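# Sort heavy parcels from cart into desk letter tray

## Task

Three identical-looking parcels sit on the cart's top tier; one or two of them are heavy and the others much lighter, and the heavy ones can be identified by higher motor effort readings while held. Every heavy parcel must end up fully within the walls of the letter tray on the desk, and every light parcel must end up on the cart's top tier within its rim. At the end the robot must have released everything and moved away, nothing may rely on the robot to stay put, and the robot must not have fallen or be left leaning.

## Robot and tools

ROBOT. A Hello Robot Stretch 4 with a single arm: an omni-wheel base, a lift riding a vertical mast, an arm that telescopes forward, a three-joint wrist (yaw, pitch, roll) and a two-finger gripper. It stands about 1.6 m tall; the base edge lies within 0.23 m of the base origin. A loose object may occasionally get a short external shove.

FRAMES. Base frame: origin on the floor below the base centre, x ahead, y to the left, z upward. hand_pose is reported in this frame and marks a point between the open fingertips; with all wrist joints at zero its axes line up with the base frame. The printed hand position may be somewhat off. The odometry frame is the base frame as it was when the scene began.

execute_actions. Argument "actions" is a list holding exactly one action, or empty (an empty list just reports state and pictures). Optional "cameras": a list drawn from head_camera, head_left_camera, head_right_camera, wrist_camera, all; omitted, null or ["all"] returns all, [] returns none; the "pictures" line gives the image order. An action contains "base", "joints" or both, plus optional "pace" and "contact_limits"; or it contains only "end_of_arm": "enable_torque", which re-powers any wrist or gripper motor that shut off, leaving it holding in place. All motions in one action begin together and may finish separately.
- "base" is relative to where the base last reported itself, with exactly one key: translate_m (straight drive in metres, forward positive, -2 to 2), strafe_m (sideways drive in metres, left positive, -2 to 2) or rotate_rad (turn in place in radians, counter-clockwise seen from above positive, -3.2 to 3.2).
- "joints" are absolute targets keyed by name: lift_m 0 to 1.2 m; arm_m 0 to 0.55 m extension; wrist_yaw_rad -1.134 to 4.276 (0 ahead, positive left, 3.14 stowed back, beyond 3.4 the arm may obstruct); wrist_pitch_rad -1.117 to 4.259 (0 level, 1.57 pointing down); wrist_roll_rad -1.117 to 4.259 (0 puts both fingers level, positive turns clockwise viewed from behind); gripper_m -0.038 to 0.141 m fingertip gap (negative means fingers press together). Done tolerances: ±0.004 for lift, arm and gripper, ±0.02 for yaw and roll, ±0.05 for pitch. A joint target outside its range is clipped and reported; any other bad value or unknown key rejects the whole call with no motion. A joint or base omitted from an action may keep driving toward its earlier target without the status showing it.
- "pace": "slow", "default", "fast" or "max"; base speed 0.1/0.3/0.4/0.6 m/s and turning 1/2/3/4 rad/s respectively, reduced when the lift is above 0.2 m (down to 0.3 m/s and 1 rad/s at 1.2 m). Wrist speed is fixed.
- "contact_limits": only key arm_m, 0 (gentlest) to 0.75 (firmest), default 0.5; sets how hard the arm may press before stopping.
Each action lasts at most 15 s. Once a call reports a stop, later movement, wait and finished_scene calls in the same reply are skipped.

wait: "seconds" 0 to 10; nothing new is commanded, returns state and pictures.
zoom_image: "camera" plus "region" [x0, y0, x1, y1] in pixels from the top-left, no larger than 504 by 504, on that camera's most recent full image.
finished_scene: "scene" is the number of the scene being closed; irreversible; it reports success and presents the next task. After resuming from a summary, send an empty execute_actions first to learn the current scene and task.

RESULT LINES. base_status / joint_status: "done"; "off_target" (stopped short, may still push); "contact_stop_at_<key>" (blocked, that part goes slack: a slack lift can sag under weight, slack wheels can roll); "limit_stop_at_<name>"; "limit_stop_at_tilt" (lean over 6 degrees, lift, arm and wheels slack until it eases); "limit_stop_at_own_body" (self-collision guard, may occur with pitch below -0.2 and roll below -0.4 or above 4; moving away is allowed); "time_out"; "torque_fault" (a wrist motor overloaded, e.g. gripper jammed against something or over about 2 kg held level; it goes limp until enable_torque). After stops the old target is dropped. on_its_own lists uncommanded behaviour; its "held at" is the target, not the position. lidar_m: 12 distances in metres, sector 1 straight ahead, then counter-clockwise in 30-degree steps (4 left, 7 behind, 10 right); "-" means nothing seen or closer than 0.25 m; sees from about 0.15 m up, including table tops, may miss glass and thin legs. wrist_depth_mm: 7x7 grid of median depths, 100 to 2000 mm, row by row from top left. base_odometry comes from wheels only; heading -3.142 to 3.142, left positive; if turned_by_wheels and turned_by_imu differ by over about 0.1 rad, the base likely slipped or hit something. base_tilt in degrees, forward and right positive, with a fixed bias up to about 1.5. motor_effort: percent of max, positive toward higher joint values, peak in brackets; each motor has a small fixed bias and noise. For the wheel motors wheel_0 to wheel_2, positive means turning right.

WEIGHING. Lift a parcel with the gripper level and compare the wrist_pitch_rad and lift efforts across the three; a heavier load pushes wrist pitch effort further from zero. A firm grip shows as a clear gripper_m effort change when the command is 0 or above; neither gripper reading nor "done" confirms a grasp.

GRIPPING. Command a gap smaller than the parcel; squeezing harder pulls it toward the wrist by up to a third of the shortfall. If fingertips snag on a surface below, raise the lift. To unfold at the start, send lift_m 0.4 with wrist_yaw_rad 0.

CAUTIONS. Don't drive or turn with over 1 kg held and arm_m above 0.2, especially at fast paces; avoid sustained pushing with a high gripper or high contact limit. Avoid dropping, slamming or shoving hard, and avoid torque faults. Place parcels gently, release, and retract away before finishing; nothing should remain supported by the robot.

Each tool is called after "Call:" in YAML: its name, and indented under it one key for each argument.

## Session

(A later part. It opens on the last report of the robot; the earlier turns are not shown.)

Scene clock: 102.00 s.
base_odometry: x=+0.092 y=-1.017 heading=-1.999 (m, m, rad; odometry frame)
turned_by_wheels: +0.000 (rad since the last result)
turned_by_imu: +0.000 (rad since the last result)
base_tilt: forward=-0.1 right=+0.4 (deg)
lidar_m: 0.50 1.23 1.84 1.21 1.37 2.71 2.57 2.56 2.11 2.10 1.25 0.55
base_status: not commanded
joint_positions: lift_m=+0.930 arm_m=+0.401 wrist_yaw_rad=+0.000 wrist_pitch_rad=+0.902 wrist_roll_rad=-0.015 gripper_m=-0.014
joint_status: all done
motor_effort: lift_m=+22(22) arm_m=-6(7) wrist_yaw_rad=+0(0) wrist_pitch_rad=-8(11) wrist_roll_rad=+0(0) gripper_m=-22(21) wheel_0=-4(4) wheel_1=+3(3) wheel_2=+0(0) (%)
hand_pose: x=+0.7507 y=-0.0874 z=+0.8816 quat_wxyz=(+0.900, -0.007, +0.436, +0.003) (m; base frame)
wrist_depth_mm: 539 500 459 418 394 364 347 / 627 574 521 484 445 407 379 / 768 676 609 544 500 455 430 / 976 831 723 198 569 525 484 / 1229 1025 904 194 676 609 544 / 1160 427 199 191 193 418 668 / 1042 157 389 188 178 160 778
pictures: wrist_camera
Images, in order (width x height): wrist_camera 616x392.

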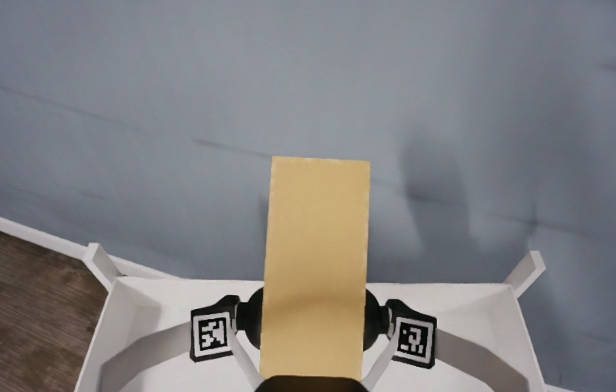

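Call:
execute_actions:
  actions:
    - {"joints":{"wrist_pitch_rad":1.5,"arm_m":0.53}}
  cameras: []

Call:
execute_actions:
  actions:
    - {"joints":{"lift_m":0.816}}
  cameras: []

Call:
execute_actions:
  actions:
    - {"joints":{"gripper_m":0.08}}
  cameras: []

Call:
execute_actions:
  actions:
    - {"joints":{"lift_m":0.92}}
  cameras: []

Call:
execute_actions:
  actions:
    - {"base":{"strafe_m":0.125},"joints":{"arm_m":0.4,"gripper_m":0.072}}
  cameras: ["wrist_camera"]

Scene clock: 106.63 s.
base_odometry: x=+0.092 y=-1.017 heading=-1.999 (m, m, rad; odometry frame)
turned_by_wheels: +0.000 (rad since the last result)
turned_by_imu: +0.001 (rad since the last result)
base_tilt: forward=-0.1 right=+0.3 (deg)
lidar_m: 0.50 1.21 1.84 1.19 1.34 2.72 2.55 2.56 2.11 2.12 1.22 0.54
base_status: not commanded
joint_positions: lift_m=+0.930 arm_m=+0.529 wrist_yaw_rad=+0.000 wrist_pitch_rad=+1.500 wrist_roll_rad=-0.015 gripper_m=-0.014
joint_status: all done
motor_effort: lift_m=+22(22) arm_m=+6(6) wrist_yaw_rad=+1(1) wrist_pitch_rad=-4(4) wrist_roll_rad=+1(0) gripper_m=-20(21) wheel_0=-4(4) wheel_1=+3(3) wheel_2=+0(0) (%)
hand_pose: x=+0.7203 y=-0.0874 z=+0.8202 quat_wxyz=(+0.732, -0.005, +0.682, +0.005) (m; base frame)
wrist_depth_mm: 917 768 661 559 496 449 402 / 1098 1098 946 778 654 559 500 / 1098 394 389 359 798 668 452 / 1078 389 387 199 387 382 355 / 1060 379 384 195 379 379 351 / 1025 377 200 191 194 370 349 / 1025 157 319 188 177 160 343
pictures: none
No camera images: the call's "cameras" was empty. Leave "cameras" out to get every camera's image.

Scene clock: 108.17 s.
base_odometry: x=+0.092 y=-1.017 heading=-1.999 (m, m, rad; odometry frame)
turned_by_wheels: +0.000 (rad since the last result)
turned_by_imu: +0.000 (rad since the last result)
base_tilt: forward=-0.2 right=+0.3 (deg)
lidar_m: 0.50 1.23 1.85 1.20 1.39 2.73 2.57 2.57 2.11 2.13 1.24 0.53
base_status: not commanded
joint_positions: lift_m=+0.816 arm_m=+0.529 wrist_yaw_rad=+0.000 wrist_pitch_rad=+1.500 wrist_roll_rad=-0.015 gripper_m=-0.014
joint_status: all done
motor_effort: lift_m=+18(21) arm_m=+5(5) wrist_yaw_rad=+0(0) wrist_pitch_rad=-3(2) wrist_roll_rad=+0(0) gripper_m=-22(22) wheel_0=-4(4) wheel_1=+3(3) wheel_2=+0(0) (%)
hand_pose: x=+0.7203 y=-0.0874 z=+0.7066 quat_wxyz=(+0.732, -0.005, +0.682, +0.005) (m; base frame)
wrist_depth_mm: 917 778 654 564 500 445 402 / 991 931 798 676 569 500 455 / 277 276 276 274 276 273 272 / 273 274 272 198 271 268 271 / 267 270 270 195 267 266 265 / 265 265 199 191 194 263 259 / 260 157 257 189 178 161 256
pictures: none
No camera images: the call's "cameras" was empty. Leave "cameras" out to get every camera's image.

Scene clock: 109.87 s.
base_odometry: x=+0.092 y=-1.017 heading=-1.999 (m, m, rad; odometry frame)
turned_by_wheels: +0.000 (rad since the last result)
turned_by_imu: +0.000 (rad since the last result)
base_tilt: forward=+0.0 right=+0.2 (deg)
lidar_m: 0.48 1.21 1.85 1.19 1.37 2.72 2.55 2.57 2.14 2.11 1.23 0.54
base_status: not commanded
joint_positions: lift_m=+0.816 arm_m=+0.529 wrist_yaw_rad=+0.000 wrist_pitch_rad=+1.500 wrist_roll_rad=-0.015 gripper_m=+0.080
joint_status: all done
motor_effort: lift_m=+17(18) arm_m=+5(5) wrist_yaw_rad=+1(1) wrist_pitch_rad=-3(4) wrist_roll_rad=+0(0) gripper_m=-2(22) wheel_0=-4(4) wheel_1=+3(3) wheel_2=+0(0) (%)
hand_pose: x=+0.7203 y=-0.0874 z=+0.7066 quat_wxyz=(+0.732, -0.005, +0.682, +0.005) (m; base frame)
wrist_depth_mm: 904 778 654 554 504 442 402 / 991 904 798 676 574 496 466 / 277 276 277 274 276 273 272 / 273 273 273 220 272 271 270 / 270 268 267 215 268 266 265 / 266 264 213 212 213 263 262 / 262 262 259 209 256 257 257
pictures: none
No camera images: the call's "cameras" was empty. Leave "cameras" out to get every camera's image.

Scene clock: 111.33 s.
base_odometry: x=+0.092 y=-1.017 heading=-1.999 (m, m, rad; odometry frame)
turned_by_wheels: +0.000 (rad since the last result)
turned_by_imu: +0.000 (rad since the last result)
base_tilt: forward=-0.1 right=+0.3 (deg)
lidar_m: 0.50 1.22 1.82 1.19 1.37 2.73 2.57 2.53 2.11 2.14 1.25 0.53
base_status: not commanded
joint_positions: lift_m=+0.920 arm_m=+0.529 wrist_yaw_rad=+0.000 wrist_pitch_rad=+1.500 wrist_roll_rad=-0.015 gripper_m=+0.080
joint_status: all done
motor_effort: lift_m=+22(25) arm_m=+5(5) wrist_yaw_rad=+0(0) wrist_pitch_rad=-2(3) wrist_roll_rad=+0(0) gripper_m=+0(4) wheel_0=-4(4) wheel_1=+3(3) wheel_2=+0(0) (%)
hand_pose: x=+0.7203 y=-0.0874 z=+0.8102 quat_wxyz=(+0.732, -0.005, +0.682, +0.005) (m; base frame)
wrist_depth_mm: 917 798 654 559 496 439 404 / 1118 1078 960 778 647 559 500 / 334 384 384 379 382 634 452 / 1078 377 379 375 379 375 353 / 1060 373 373 320 370 370 351 / 334 366 213 315 362 366 330 / 336 349 357 312 355 355 327
pictures: none
No camera images: the call's "cameras" was empty. Leave "cameras" out to get every camera's image.

Scene clock: 112.93 s.
base_odometry: x=+0.205 y=-1.068 heading=-1.999 (m, m, rad; odometry frame)
turned_by_wheels: +0.000 (rad since the last result)
turned_by_imu: +0.000 (rad since the last result)
base_tilt: forward=-0.2 right=+0.3 (deg)
lidar_m: 0.50 1.27 1.72 1.08 1.25 2.68 2.58 2.78 2.24 2.17 1.29 0.53
base_status: done
joint_positions: lift_m=+0.920 arm_m=+0.401 wrist_yaw_rad=+0.000 wrist_pitch_rad=+1.500 wrist_roll_rad=-0.015 gripper_m=+0.072
joint_status: all done
motor_effort: lift_m=+22(22) arm_m=-5(7) wrist_yaw_rad=+1(0) wrist_pitch_rad=-3(4) wrist_roll_rad=-1(0) gripper_m=-3(0) wheel_0=-4(11) wheel_1=+3(9) wheel_2=+0(1) (%)
hand_pose: x=+0.5922 y=-0.0874 z=+0.8102 quat_wxyz=(+0.732, -0.005, +0.682, +0.005) (m; base frame)
wrist_depth_mm: 1138 1138 392 366 368 366 357 / 1098 1078 392 389 387 338 387 / 1078 1098 387 384 382 332 382 / 1042 1098 379 377 375 370 375 / 1042 1025 373 319 368 370 366 / 1008 1025 214 315 359 364 364 / 1008 1008 298 310 325 353 351
pictures: wrist_camera
Images, in order (width x height): wrist_camera 616x392.

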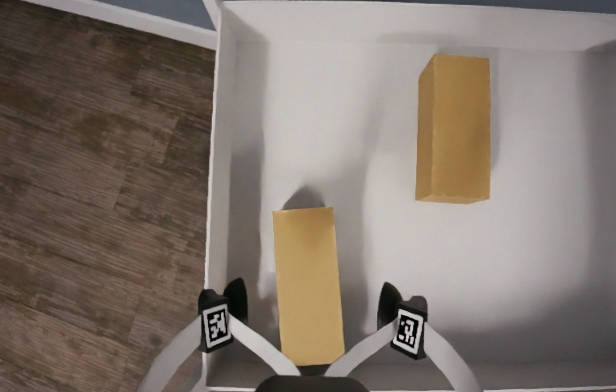

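Call:
execute_actions:
  actions:
    - {"joints":{"lift_m":0.813,"gripper_m":0.068},"pace":"slow"}
  cameras: []

Call:
execute_actions:
  actions:
    - {"joints":{"gripper_m":-0.015}}
  cameras: []

Call:
execute_actions:
  actions:
    - {"joints":{"lift_m":0.93}}
  cameras: []

Call:
execute_actions:
  actions:
    - {"joints":{"wrist_pitch_rad":0.9,"arm_m":0.3}}
  cameras: ["wrist_camera"]

Scene clock: 119.93 s.
base_odometry: x=+0.205 y=-1.068 heading=-1.999 (m, m, rad; odometry frame)
turned_by_wheels: +0.000 (rad since the last result)
turned_by_imu: +0.001 (rad since the last result)
base_tilt: forward=-0.1 right=+0.3 (deg)
lidar_m: 0.49 1.25 1.74 1.07 1.26 2.67 2.55 2.80 2.23 2.17 1.26 0.55
base_status: not commanded
joint_positions: lift_m=+0.813 arm_m=+0.401 wrist_yaw_rad=+0.000 wrist_pitch_rad=+1.500 wrist_roll_rad=-0.015 gripper_m=+0.068
joint_status: all done
motor_effort: lift_m=+17(23) arm_m=-6(6) wrist_yaw_rad=+0(3) wrist_pitch_rad=-3(2) wrist_roll_rad=+0(0) gripper_m=-3(6) wheel_0=-5(4) wheel_1=+3(3) wheel_2=+0(0) (%)
hand_pose: x=+0.5922 y=-0.0874 z=+0.7037 quat_wxyz=(+0.732, -0.005, +0.682, +0.005) (m; base frame)
wrist_depth_mm: 991 991 283 283 282 229 226 / 991 991 278 278 276 227 223 / 976 976 273 272 273 224 220 / 946 960 268 266 268 267 267 / 931 931 264 213 264 265 265 / 917 904 216 210 259 258 259 / 917 917 256 206 255 255 254
pictures: none
No camera images: the call's "cameras" was empty. Leave "cameras" out to get every camera's image.

Scene clock: 121.50 s.
base_odometry: x=+0.205 y=-1.068 heading=-1.999 (m, m, rad; odometry frame)
turned_by_wheels: +0.000 (rad since the last result)
turned_by_imu: +0.000 (rad since the last result)
base_tilt: forward=-0.1 right=+0.3 (deg)
lidar_m: 0.51 1.27 1.72 1.08 1.24 2.68 2.55 2.75 2.23 2.17 1.28 0.54
base_status: not commanded
joint_positions: lift_m=+0.813 arm_m=+0.401 wrist_yaw_rad=+0.000 wrist_pitch_rad=+1.501 wrist_roll_rad=-0.015 gripper_m=-0.014
joint_status: all done
motor_effort: lift_m=+19(19) arm_m=-6(6) wrist_yaw_rad=+0(0) wrist_pitch_rad=-4(4) wrist_roll_rad=+0(0) gripper_m=-27(26) wheel_0=-5(5) wheel_1=+3(3) wheel_2=+0(0) (%)
hand_pose: x=+0.5921 y=-0.0874 z=+0.7034 quat_wxyz=(+0.731, -0.005, +0.682, +0.005) (m; base frame)
wrist_depth_mm: 991 976 282 282 279 231 224 / 976 991 277 277 276 228 221 / 976 946 272 270 272 224 217 / 946 946 268 200 266 264 263 / 931 931 263 196 262 262 262 / 946 917 202 192 195 258 257 / 917 156 241 189 178 163 253
pictures: none
No camera images: the call's "cameras" was empty. Leave "cameras" out to get every camera's image.

Scene clock: 123.03 s.
base_odometry: x=+0.205 y=-1.068 heading=-1.999 (m, m, rad; odometry frame)
turned_by_wheels: +0.000 (rad since the last result)
turned_by_imu: +0.000 (rad since the last result)
base_tilt: forward=+0.1 right=+0.2 (deg)
lidar_m: 0.50 1.24 1.72 1.08 1.24 2.68 2.54 2.79 2.23 2.16 1.25 0.54
base_status: not commanded
joint_positions: lift_m=+0.930 arm_m=+0.401 wrist_yaw_rad=+0.000 wrist_pitch_rad=+1.501 wrist_roll_rad=-0.015 gripper_m=-0.014
joint_status: all done
motor_effort: lift_m=+24(27) arm_m=-5(6) wrist_yaw_rad=+0(2) wrist_pitch_rad=-3(4) wrist_roll_rad=+0(0) gripper_m=-27(22) wheel_0=-4(5) wheel_1=+3(3) wheel_2=+0(0) (%)
hand_pose: x=+0.5921 y=-0.0874 z=+0.8200 quat_wxyz=(+0.731, -0.005, +0.682, +0.005) (m; base frame)
wrist_depth_mm: 1118 1098 397 375 389 370 359 / 1118 1098 402 397 399 345 394 / 1078 1060 394 394 392 338 384 / 1060 1060 389 198 387 379 379 / 1078 1078 382 195 375 377 373 / 1042 1060 202 192 195 370 370 / 1025 157 294 189 179 163 357
pictures: none
No camera images: the call's "cameras" was empty. Leave "cameras" out to get every camera's image.

Scene clock: 124.33 s.
base_odometry: x=+0.205 y=-1.068 heading=-1.999 (m, m, rad; odometry frame)
turned_by_wheels: +0.000 (rad since the last result)
turned_by_imu: +0.000 (rad since the last result)
base_tilt: forward=-0.1 right=+0.3 (deg)
lidar_m: 0.49 1.26 1.73 1.08 1.23 2.69 2.52 2.78 2.23 2.17 1.26 0.55
base_status: not commanded
joint_positions: lift_m=+0.930 arm_m=+0.301 wrist_yaw_rad=+0.000 wrist_pitch_rad=+0.906 wrist_roll_rad=-0.015 gripper_m=-0.014
joint_status: all done
motor_effort: lift_m=+24(24) arm_m=-5(6) wrist_yaw_rad=+1(3) wrist_pitch_rad=-18(21) wrist_roll_rad=+0(0) gripper_m=-21(24) wheel_0=-4(5) wheel_1=+3(3) wheel_2=+0(0) (%)
hand_pose: x=+0.6499 y=-0.0874 z=+0.8808 quat_wxyz=(+0.899, -0.007, +0.438, +0.003) (m; base frame)
wrist_depth_mm: 732 676 609 564 525 488 462 / 842 768 691 640 585 544 508 / 1025 917 820 732 676 609 564 / 1308 1098 931 200 741 676 634 / 1255 1281 1205 196 488 492 484 / 1160 1138 202 192 195 445 445 / 1042 157 343 189 179 163 407
pictures: wrist_camera
Images, in order (width x height): wrist_camera 616x392.

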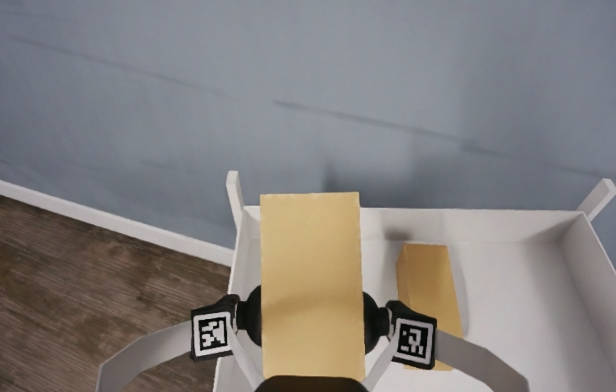

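Call:
execute_actions:
  actions:
    - {"base":{"translate_m":-0.3},"joints":{"arm_m":0,"wrist_pitch_rad":1.3,"lift_m":1.19}}
  cameras: []

Call:
execute_actions:
  actions:
    - {"base":{"rotate_rad":-1.7}}
  cameras: []

Call:
execute_actions:
  actions:
    - {"base":{"strafe_m":-0.43}}
  cameras: []

Call:
execute_actions:
  actions:
    - {"base":{"translate_m":1.74}}
  cameras: []

Call:
execute_actions:
  actions:
    - {"joints":{"arm_m":0.5,"wrist_yaw_rad":-0.3,"wrist_pitch_rad":1.5}}
  cameras: ["wrist_camera"]

Scene clock: 130.90 s.
base_odometry: x=+0.330 y=-0.796 heading=-1.999 (m, m, rad; odometry frame)
turned_by_wheels: +0.000 (rad since the last result)
turned_by_imu: +0.002 (rad since the last result)
base_tilt: forward=-0.1 right=+0.3 (deg)
lidar_m: 0.81 1.59 1.14 1.14 1.33 2.41 2.38 2.51 2.16 2.15 1.60 0.83
base_status: done
joint_positions: lift_m=+1.190 arm_m=+0.001 wrist_yaw_rad=+0.000 wrist_pitch_rad=+1.303 wrist_roll_rad=-0.015 gripper_m=-0.014
joint_status: all done
motor_effort: lift_m=+24(26) arm_m=-5(7) wrist_yaw_rad=+0(1) wrist_pitch_rad=-9(13) wrist_roll_rad=+0(0) gripper_m=-25(22) wheel_0=-4(12) wheel_1=-4(9) wheel_2=+3(11) (%)
hand_pose: x=+0.2483 y=-0.0874 z=+1.0897 quat_wxyz=(+0.795, -0.006, +0.606, +0.004) (m; base frame)
wrist_depth_mm: 1661 1708 1661 831 809 831 1255 / 1537 1618 1576 1078 1098 1499 1430 / 1499 1537 1464 1464 1336 1537 1464 / 1397 1366 1397 200 1397 1430 1366 / 1366 1397 1366 196 1366 1281 1336 / 1308 1281 201 191 195 1229 1308 / 1229 156 1025 190 178 163 1205
pictures: none
No camera images: the call's "cameras" was empty. Leave "cameras" out to get every camera's image.

Scene clock: 133.83 s.
base_odometry: x=+0.330 y=-0.796 heading=+2.585 (m, m, rad; odometry frame)
turned_by_wheels: -1.699 (rad since the last result)
turned_by_imu: -1.670 (rad since the last result)
base_tilt: forward=+0.0 right=+0.4 (deg)
lidar_m: 2.17 1.75 0.89 0.78 1.51 1.15 1.13 1.25 1.92 2.25 2.24 2.18
base_status: done
joint_positions: lift_m=+1.190 arm_m=+0.001 wrist_yaw_rad=+0.000 wrist_pitch_rad=+1.302 wrist_roll_rad=-0.015 gripper_m=-0.014
joint_status: not commanded
motor_effort: lift_m=+24(24) arm_m=-5(5) wrist_yaw_rad=+0(1) wrist_pitch_rad=-9(10) wrist_roll_rad=+0(0) gripper_m=-25(21) wheel_0=+5(9) wheel_1=+5(7) wheel_2=+5(9) (%)
hand_pose: x=+0.2483 y=-0.0874 z=+1.0897 quat_wxyz=(+0.795, -0.006, +0.606, +0.004) (m; base frame)
wrist_depth_mm: 1661 1661 1618 1661 1708 1618 1661 / 1537 1576 1661 1537 1576 1537 1576 / 1430 1430 1464 1464 1464 1499 1537 / 1430 1430 1397 199 1397 1397 1397 / 1336 1336 1366 195 1336 1336 1366 / 1281 1281 202 193 195 1281 1308 / 1229 156 1025 189 178 163 1229
pictures: none
No camera images: the call's "cameras" was empty. Leave "cameras" out to get every camera's image.

Scene clock: 136.60 s.
base_odometry: x=+0.557 y=-0.431 heading=+2.585 (m, m, rad; odometry frame)
turned_by_wheels: +0.000 (rad since the last result)
turned_by_imu: -0.001 (rad since the last result)
base_tilt: forward=-0.1 right=+0.4 (deg)
lidar_m: 2.10 2.29 1.81 1.23 1.99 1.21 1.20 1.36 1.98 1.96 1.83 2.14
base_status: done
joint_positions: lift_m=+1.190 arm_m=+0.001 wrist_yaw_rad=+0.000 wrist_pitch_rad=+1.302 wrist_roll_rad=-0.015 gripper_m=-0.014
joint_status: not commanded
motor_effort: lift_m=+24(24) arm_m=-5(5) wrist_yaw_rad=-2(1) wrist_pitch_rad=-10(9) wrist_roll_rad=+1(0) gripper_m=-22(28) wheel_0=+2(10) wheel_1=-3(12) wheel_2=+0(1) (%)
hand_pose: x=+0.2483 y=-0.0874 z=+1.0897 quat_wxyz=(+0.795, -0.006, +0.606, +0.004) (m; base frame)
wrist_depth_mm: 1661 1618 1661 1661 1618 1618 1618 / 1537 1576 1537 1537 1576 1499 1576 / 1537 1499 1464 1464 1430 1499 1430 / 1430 1397 1397 200 1397 1397 1366 / 1366 1308 1336 196 1308 1336 1336 / 1281 1281 200 193 196 1281 1255 / 1229 157 1008 189 180 163 1205
pictures: none
No camera images: the call's "cameras" was empty. Leave "cameras" out to get every camera's image.

Scene clock: 143.90 s.
base_odometry: x=-0.921 y=+0.487 heading=+2.586 (m, m, rad; odometry frame)
turned_by_wheels: +0.001 (rad since the last result)
turned_by_imu: -0.006 (rad since the last result)
base_tilt: forward=-0.1 right=+0.3 (deg)
lidar_m: 0.32 0.42 0.62 1.54 1.73 1.95 2.95 2.82 1.92 1.91 0.51 0.39
base_status: done
joint_positions: lift_m=+1.190 arm_m=+0.001 wrist_yaw_rad=+0.000 wrist_pitch_rad=+1.302 wrist_roll_rad=-0.015 gripper_m=-0.014
joint_status: not commanded
motor_effort: lift_m=+24(24) arm_m=-5(5) wrist_yaw_rad=+0(2) wrist_pitch_rad=-8(10) wrist_roll_rad=+0(0) gripper_m=-26(21) wheel_0=+5(8) wheel_1=+4(13) wheel_2=-2(12) (%)
hand_pose: x=+0.2483 y=-0.0874 z=+1.0897 quat_wxyz=(+0.795, -0.006, +0.606, +0.004) (m; base frame)
wrist_depth_mm: 459 459 449 445 455 455 455 / 436 433 433 436 427 430 430 / 421 413 410 410 410 407 404 / 1430 1430 1366 200 397 392 387 / 1366 1336 1366 196 1308 1336 1336 / 1281 1281 202 192 195 1308 1281 / 1255 156 1008 189 178 164 1205
pictures: none
No camera images: the call's "cameras" was empty. Leave "cameras" out to get every camera's image.

Scene clock: 146.43 s.
base_odometry: x=-0.921 y=+0.487 heading=+2.586 (m, m, rad; odometry frame)
turned_by_wheels: +0.000 (rad since the last result)
turned_by_imu: +0.000 (rad since the last result)
base_tilt: forward=-0.1 right=+0.3 (deg)
lidar_m: 0.37 0.41 0.63 1.55 1.71 1.92 2.95 2.79 1.89 1.89 0.47 0.39
base_status: not commanded
joint_positions: lift_m=+1.190 arm_m=+0.499 wrist_yaw_rad=-0.300 wrist_pitch_rad=+1.500 wrist_roll_rad=-0.015 gripper_m=-0.014
joint_status: all done
motor_effort: lift_m=+24(24) arm_m=+5(6) wrist_yaw_rad=+1(10) wrist_pitch_rad=-2(11) wrist_roll_rad=+0(1) gripper_m=-21(26) wheel_0=+5(5) wheel_1=+4(4) wheel_2=-2(2) (%)
hand_pose: x=+0.6635 y=-0.0895 z=+1.0801 quat_wxyz=(+0.724, +0.097, +0.675, -0.104) (m; base frame)
wrist_depth_mm: 379 362 362 359 373 375 373 / 375 368 366 366 368 368 366 / 366 359 357 364 359 359 359 / 359 353 353 198 355 355 355 / 351 347 317 196 349 349 351 / 330 343 202 192 196 347 343 / 312 157 338 188 178 163 338
pictures: wrist_camera
Images, in order (width x height): wrist_camera 616x392.

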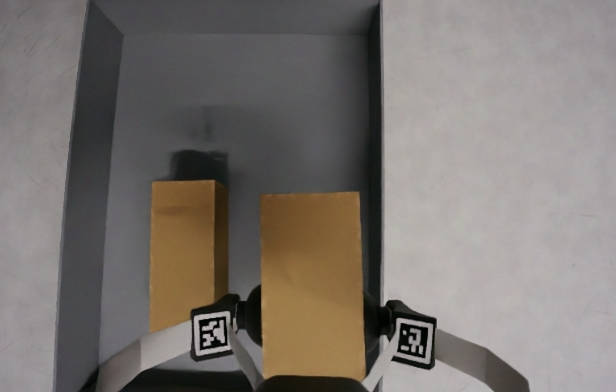

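Call:
execute_actions:
  actions:
    - {"base":{"strafe_m":0.022},"joints":{"arm_m":0.53}}
  cameras: []

Call:
execute_actions:
  actions:
    - {"joints":{"lift_m":1.112},"pace":"slow"}
  cameras: ["wrist_camera"]

Call:
execute_actions:
  actions:
    - {"joints":{"gripper_m":0.062}}
  cameras: []

Call:
execute_actions:
  actions:
    - {"joints":{"lift_m":1.195}}
  cameras: ["wrist_camera"]

Scene clock: 150.83 s.
base_odometry: x=-0.933 y=+0.469 heading=+2.586 (m, m, rad; odometry frame)
turned_by_wheels: +0.000 (rad since the last result)
turned_by_imu: +0.000 (rad since the last result)
base_tilt: forward=-0.2 right=+0.4 (deg)
lidar_m: 0.36 0.40 0.64 1.53 1.70 1.90 2.91 2.82 1.93 1.92 0.51 0.39
base_status: done
joint_positions: lift_m=+1.190 arm_m=+0.529 wrist_yaw_rad=-0.300 wrist_pitch_rad=+1.501 wrist_roll_rad=-0.015 gripper_m=-0.014
joint_status: all done
motor_effort: lift_m=+24(24) arm_m=+5(5) wrist_yaw_rad=-1(1) wrist_pitch_rad=-3(4) wrist_roll_rad=-1(0) gripper_m=-23(22) wheel_0=-5(9) wheel_1=+1(13) wheel_2=+0(1) (%)
hand_pose: x=+0.6935 y=-0.0895 z=+1.0801 quat_wxyz=(+0.724, +0.097, +0.675, -0.104) (m; base frame)
wrist_depth_mm: 377 359 362 359 370 375 370 / 373 366 370 364 366 368 364 / 368 362 359 359 359 359 359 / 357 353 355 199 353 355 355 / 355 349 298 195 349 351 349 / 347 342 202 192 195 345 345 / 343 156 289 189 179 163 338
pictures: none
No camera images: the call's "cameras" was empty. Leave "cameras" out to get every camera's image.

Scene clock: 152.37 s.
base_odometry: x=-0.933 y=+0.469 heading=+2.586 (m, m, rad; odometry frame)
turned_by_wheels: +0.000 (rad since the last result)
turned_by_imu: +0.000 (rad since the last result)
base_tilt: forward=+0.0 right=+0.3 (deg)
lidar_m: 0.37 0.43 0.64 1.52 1.71 1.88 2.92 2.81 1.92 1.91 0.49 0.36
base_status: not commanded
joint_positions: lift_m=+1.112 arm_m=+0.529 wrist_yaw_rad=-0.300 wrist_pitch_rad=+1.501 wrist_roll_rad=-0.015 gripper_m=-0.014
joint_status: all done
motor_effort: lift_m=+19(22) arm_m=+5(5) wrist_yaw_rad=+0(1) wrist_pitch_rad=-2(5) wrist_roll_rad=+0(1) gripper_m=-27(24) wheel_0=-6(5) wheel_1=+1(1) wheel_2=+0(0) (%)
hand_pose: x=+0.6935 y=-0.0895 z=+1.0025 quat_wxyz=(+0.724, +0.097, +0.675, -0.104) (m; base frame)
wrist_depth_mm: 259 291 290 289 289 293 291 / 249 286 286 285 285 287 286 / 252 282 283 281 281 281 282 / 246 278 277 199 276 277 277 / 247 272 222 196 270 272 273 / 239 266 203 193 195 268 268 / 241 156 213 189 178 163 264
pictures: wrist_camera
Images, in order (width x height): wrist_camera 616x392.

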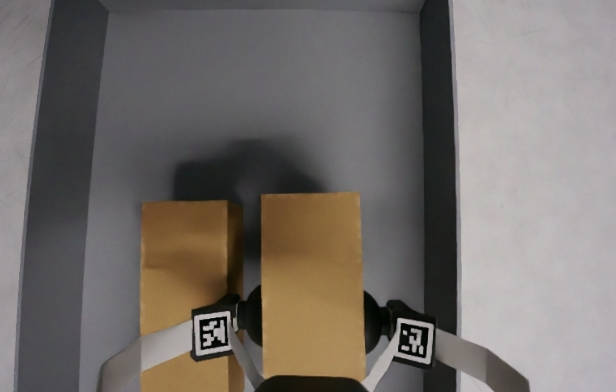

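Scene clock: 153.87 s.
base_odometry: x=-0.933 y=+0.469 heading=+2.586 (m, m, rad; odometry frame)
turned_by_wheels: +0.000 (rad since the last result)
turned_by_imu: +0.000 (rad since the last result)
base_tilt: forward=+0.1 right=+0.3 (deg)
lidar_m: 0.37 0.41 0.66 1.54 1.70 1.92 2.94 2.83 1.93 1.92 0.49 0.40
base_status: not commanded
joint_positions: lift_m=+1.112 arm_m=+0.529 wrist_yaw_rad=-0.300 wrist_pitch_rad=+1.500 wrist_roll_rad=-0.015 gripper_m=+0.062
joint_status: all done
motor_effort: lift_m=+19(19) arm_m=+5(5) wrist_yaw_rad=+0(1) wrist_pitch_rad=-3(4) wrist_roll_rad=+0(0) gripper_m=+1(22) wheel_0=-5(5) wheel_1=+1(1) wheel_2=+0(0) (%)
hand_pose: x=+0.6935 y=-0.0895 z=+1.0025 quat_wxyz=(+0.724, +0.097, +0.675, -0.104) (m; base frame)
wrist_depth_mm: 258 294 293 290 290 291 293 / 255 290 289 287 287 289 289 / 252 285 282 283 282 285 282 / 249 279 278 277 276 279 278 / 241 223 253 222 272 274 273 / 249 221 212 219 227 270 270 / 249 216 217 214 247 265 267
pictures: none
No camera images: the call's "cameras" was empty. Leave "cameras" out to get every camera's image.

Scene clock: 155.20 s.
base_odometry: x=-0.933 y=+0.469 heading=+2.586 (m, m, rad; odometry frame)
turned_by_wheels: +0.000 (rad since the last result)
turned_by_imu: +0.000 (rad since the last result)
base_tilt: forward=-0.2 right=+0.3 (deg)
lidar_m: 0.36 0.41 0.65 1.54 1.70 1.93 2.94 2.80 1.89 1.92 0.51 0.38
base_status: not commanded
joint_positions: lift_m=+1.195 arm_m=+0.529 wrist_yaw_rad=-0.300 wrist_pitch_rad=+1.500 wrist_roll_rad=-0.015 gripper_m=+0.062
joint_status: all done
motor_effort: lift_m=+22(22) arm_m=+5(5) wrist_yaw_rad=+3(2) wrist_pitch_rad=-3(2) wrist_roll_rad=+1(1) gripper_m=-2(4) wheel_0=-5(6) wheel_1=+1(1) wheel_2=+0(0) (%)
hand_pose: x=+0.6935 y=-0.0895 z=+1.0852 quat_wxyz=(+0.724, +0.097, +0.675, -0.104) (m; base frame)
wrist_depth_mm: 387 362 359 357 379 382 382 / 382 370 373 373 373 377 373 / 377 366 368 366 368 366 368 / 368 362 364 362 359 364 362 / 362 355 306 306 357 357 355 / 355 347 298 300 291 351 349 / 349 338 297 296 283 343 347
pictures: wrist_camera
Images, in order (width x height): wrist_camera 616x392.

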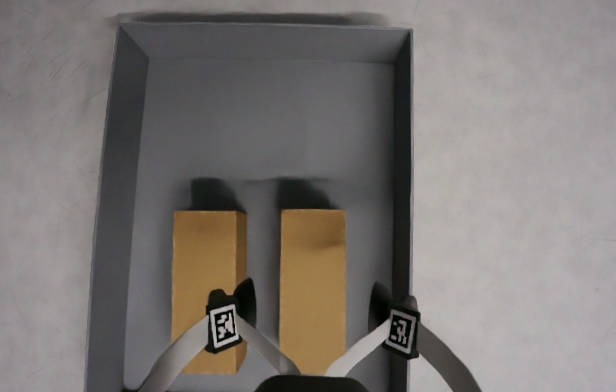

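Both inside.

Call:
finished_scene:
  scene: 2

The scene is finished: the task was done.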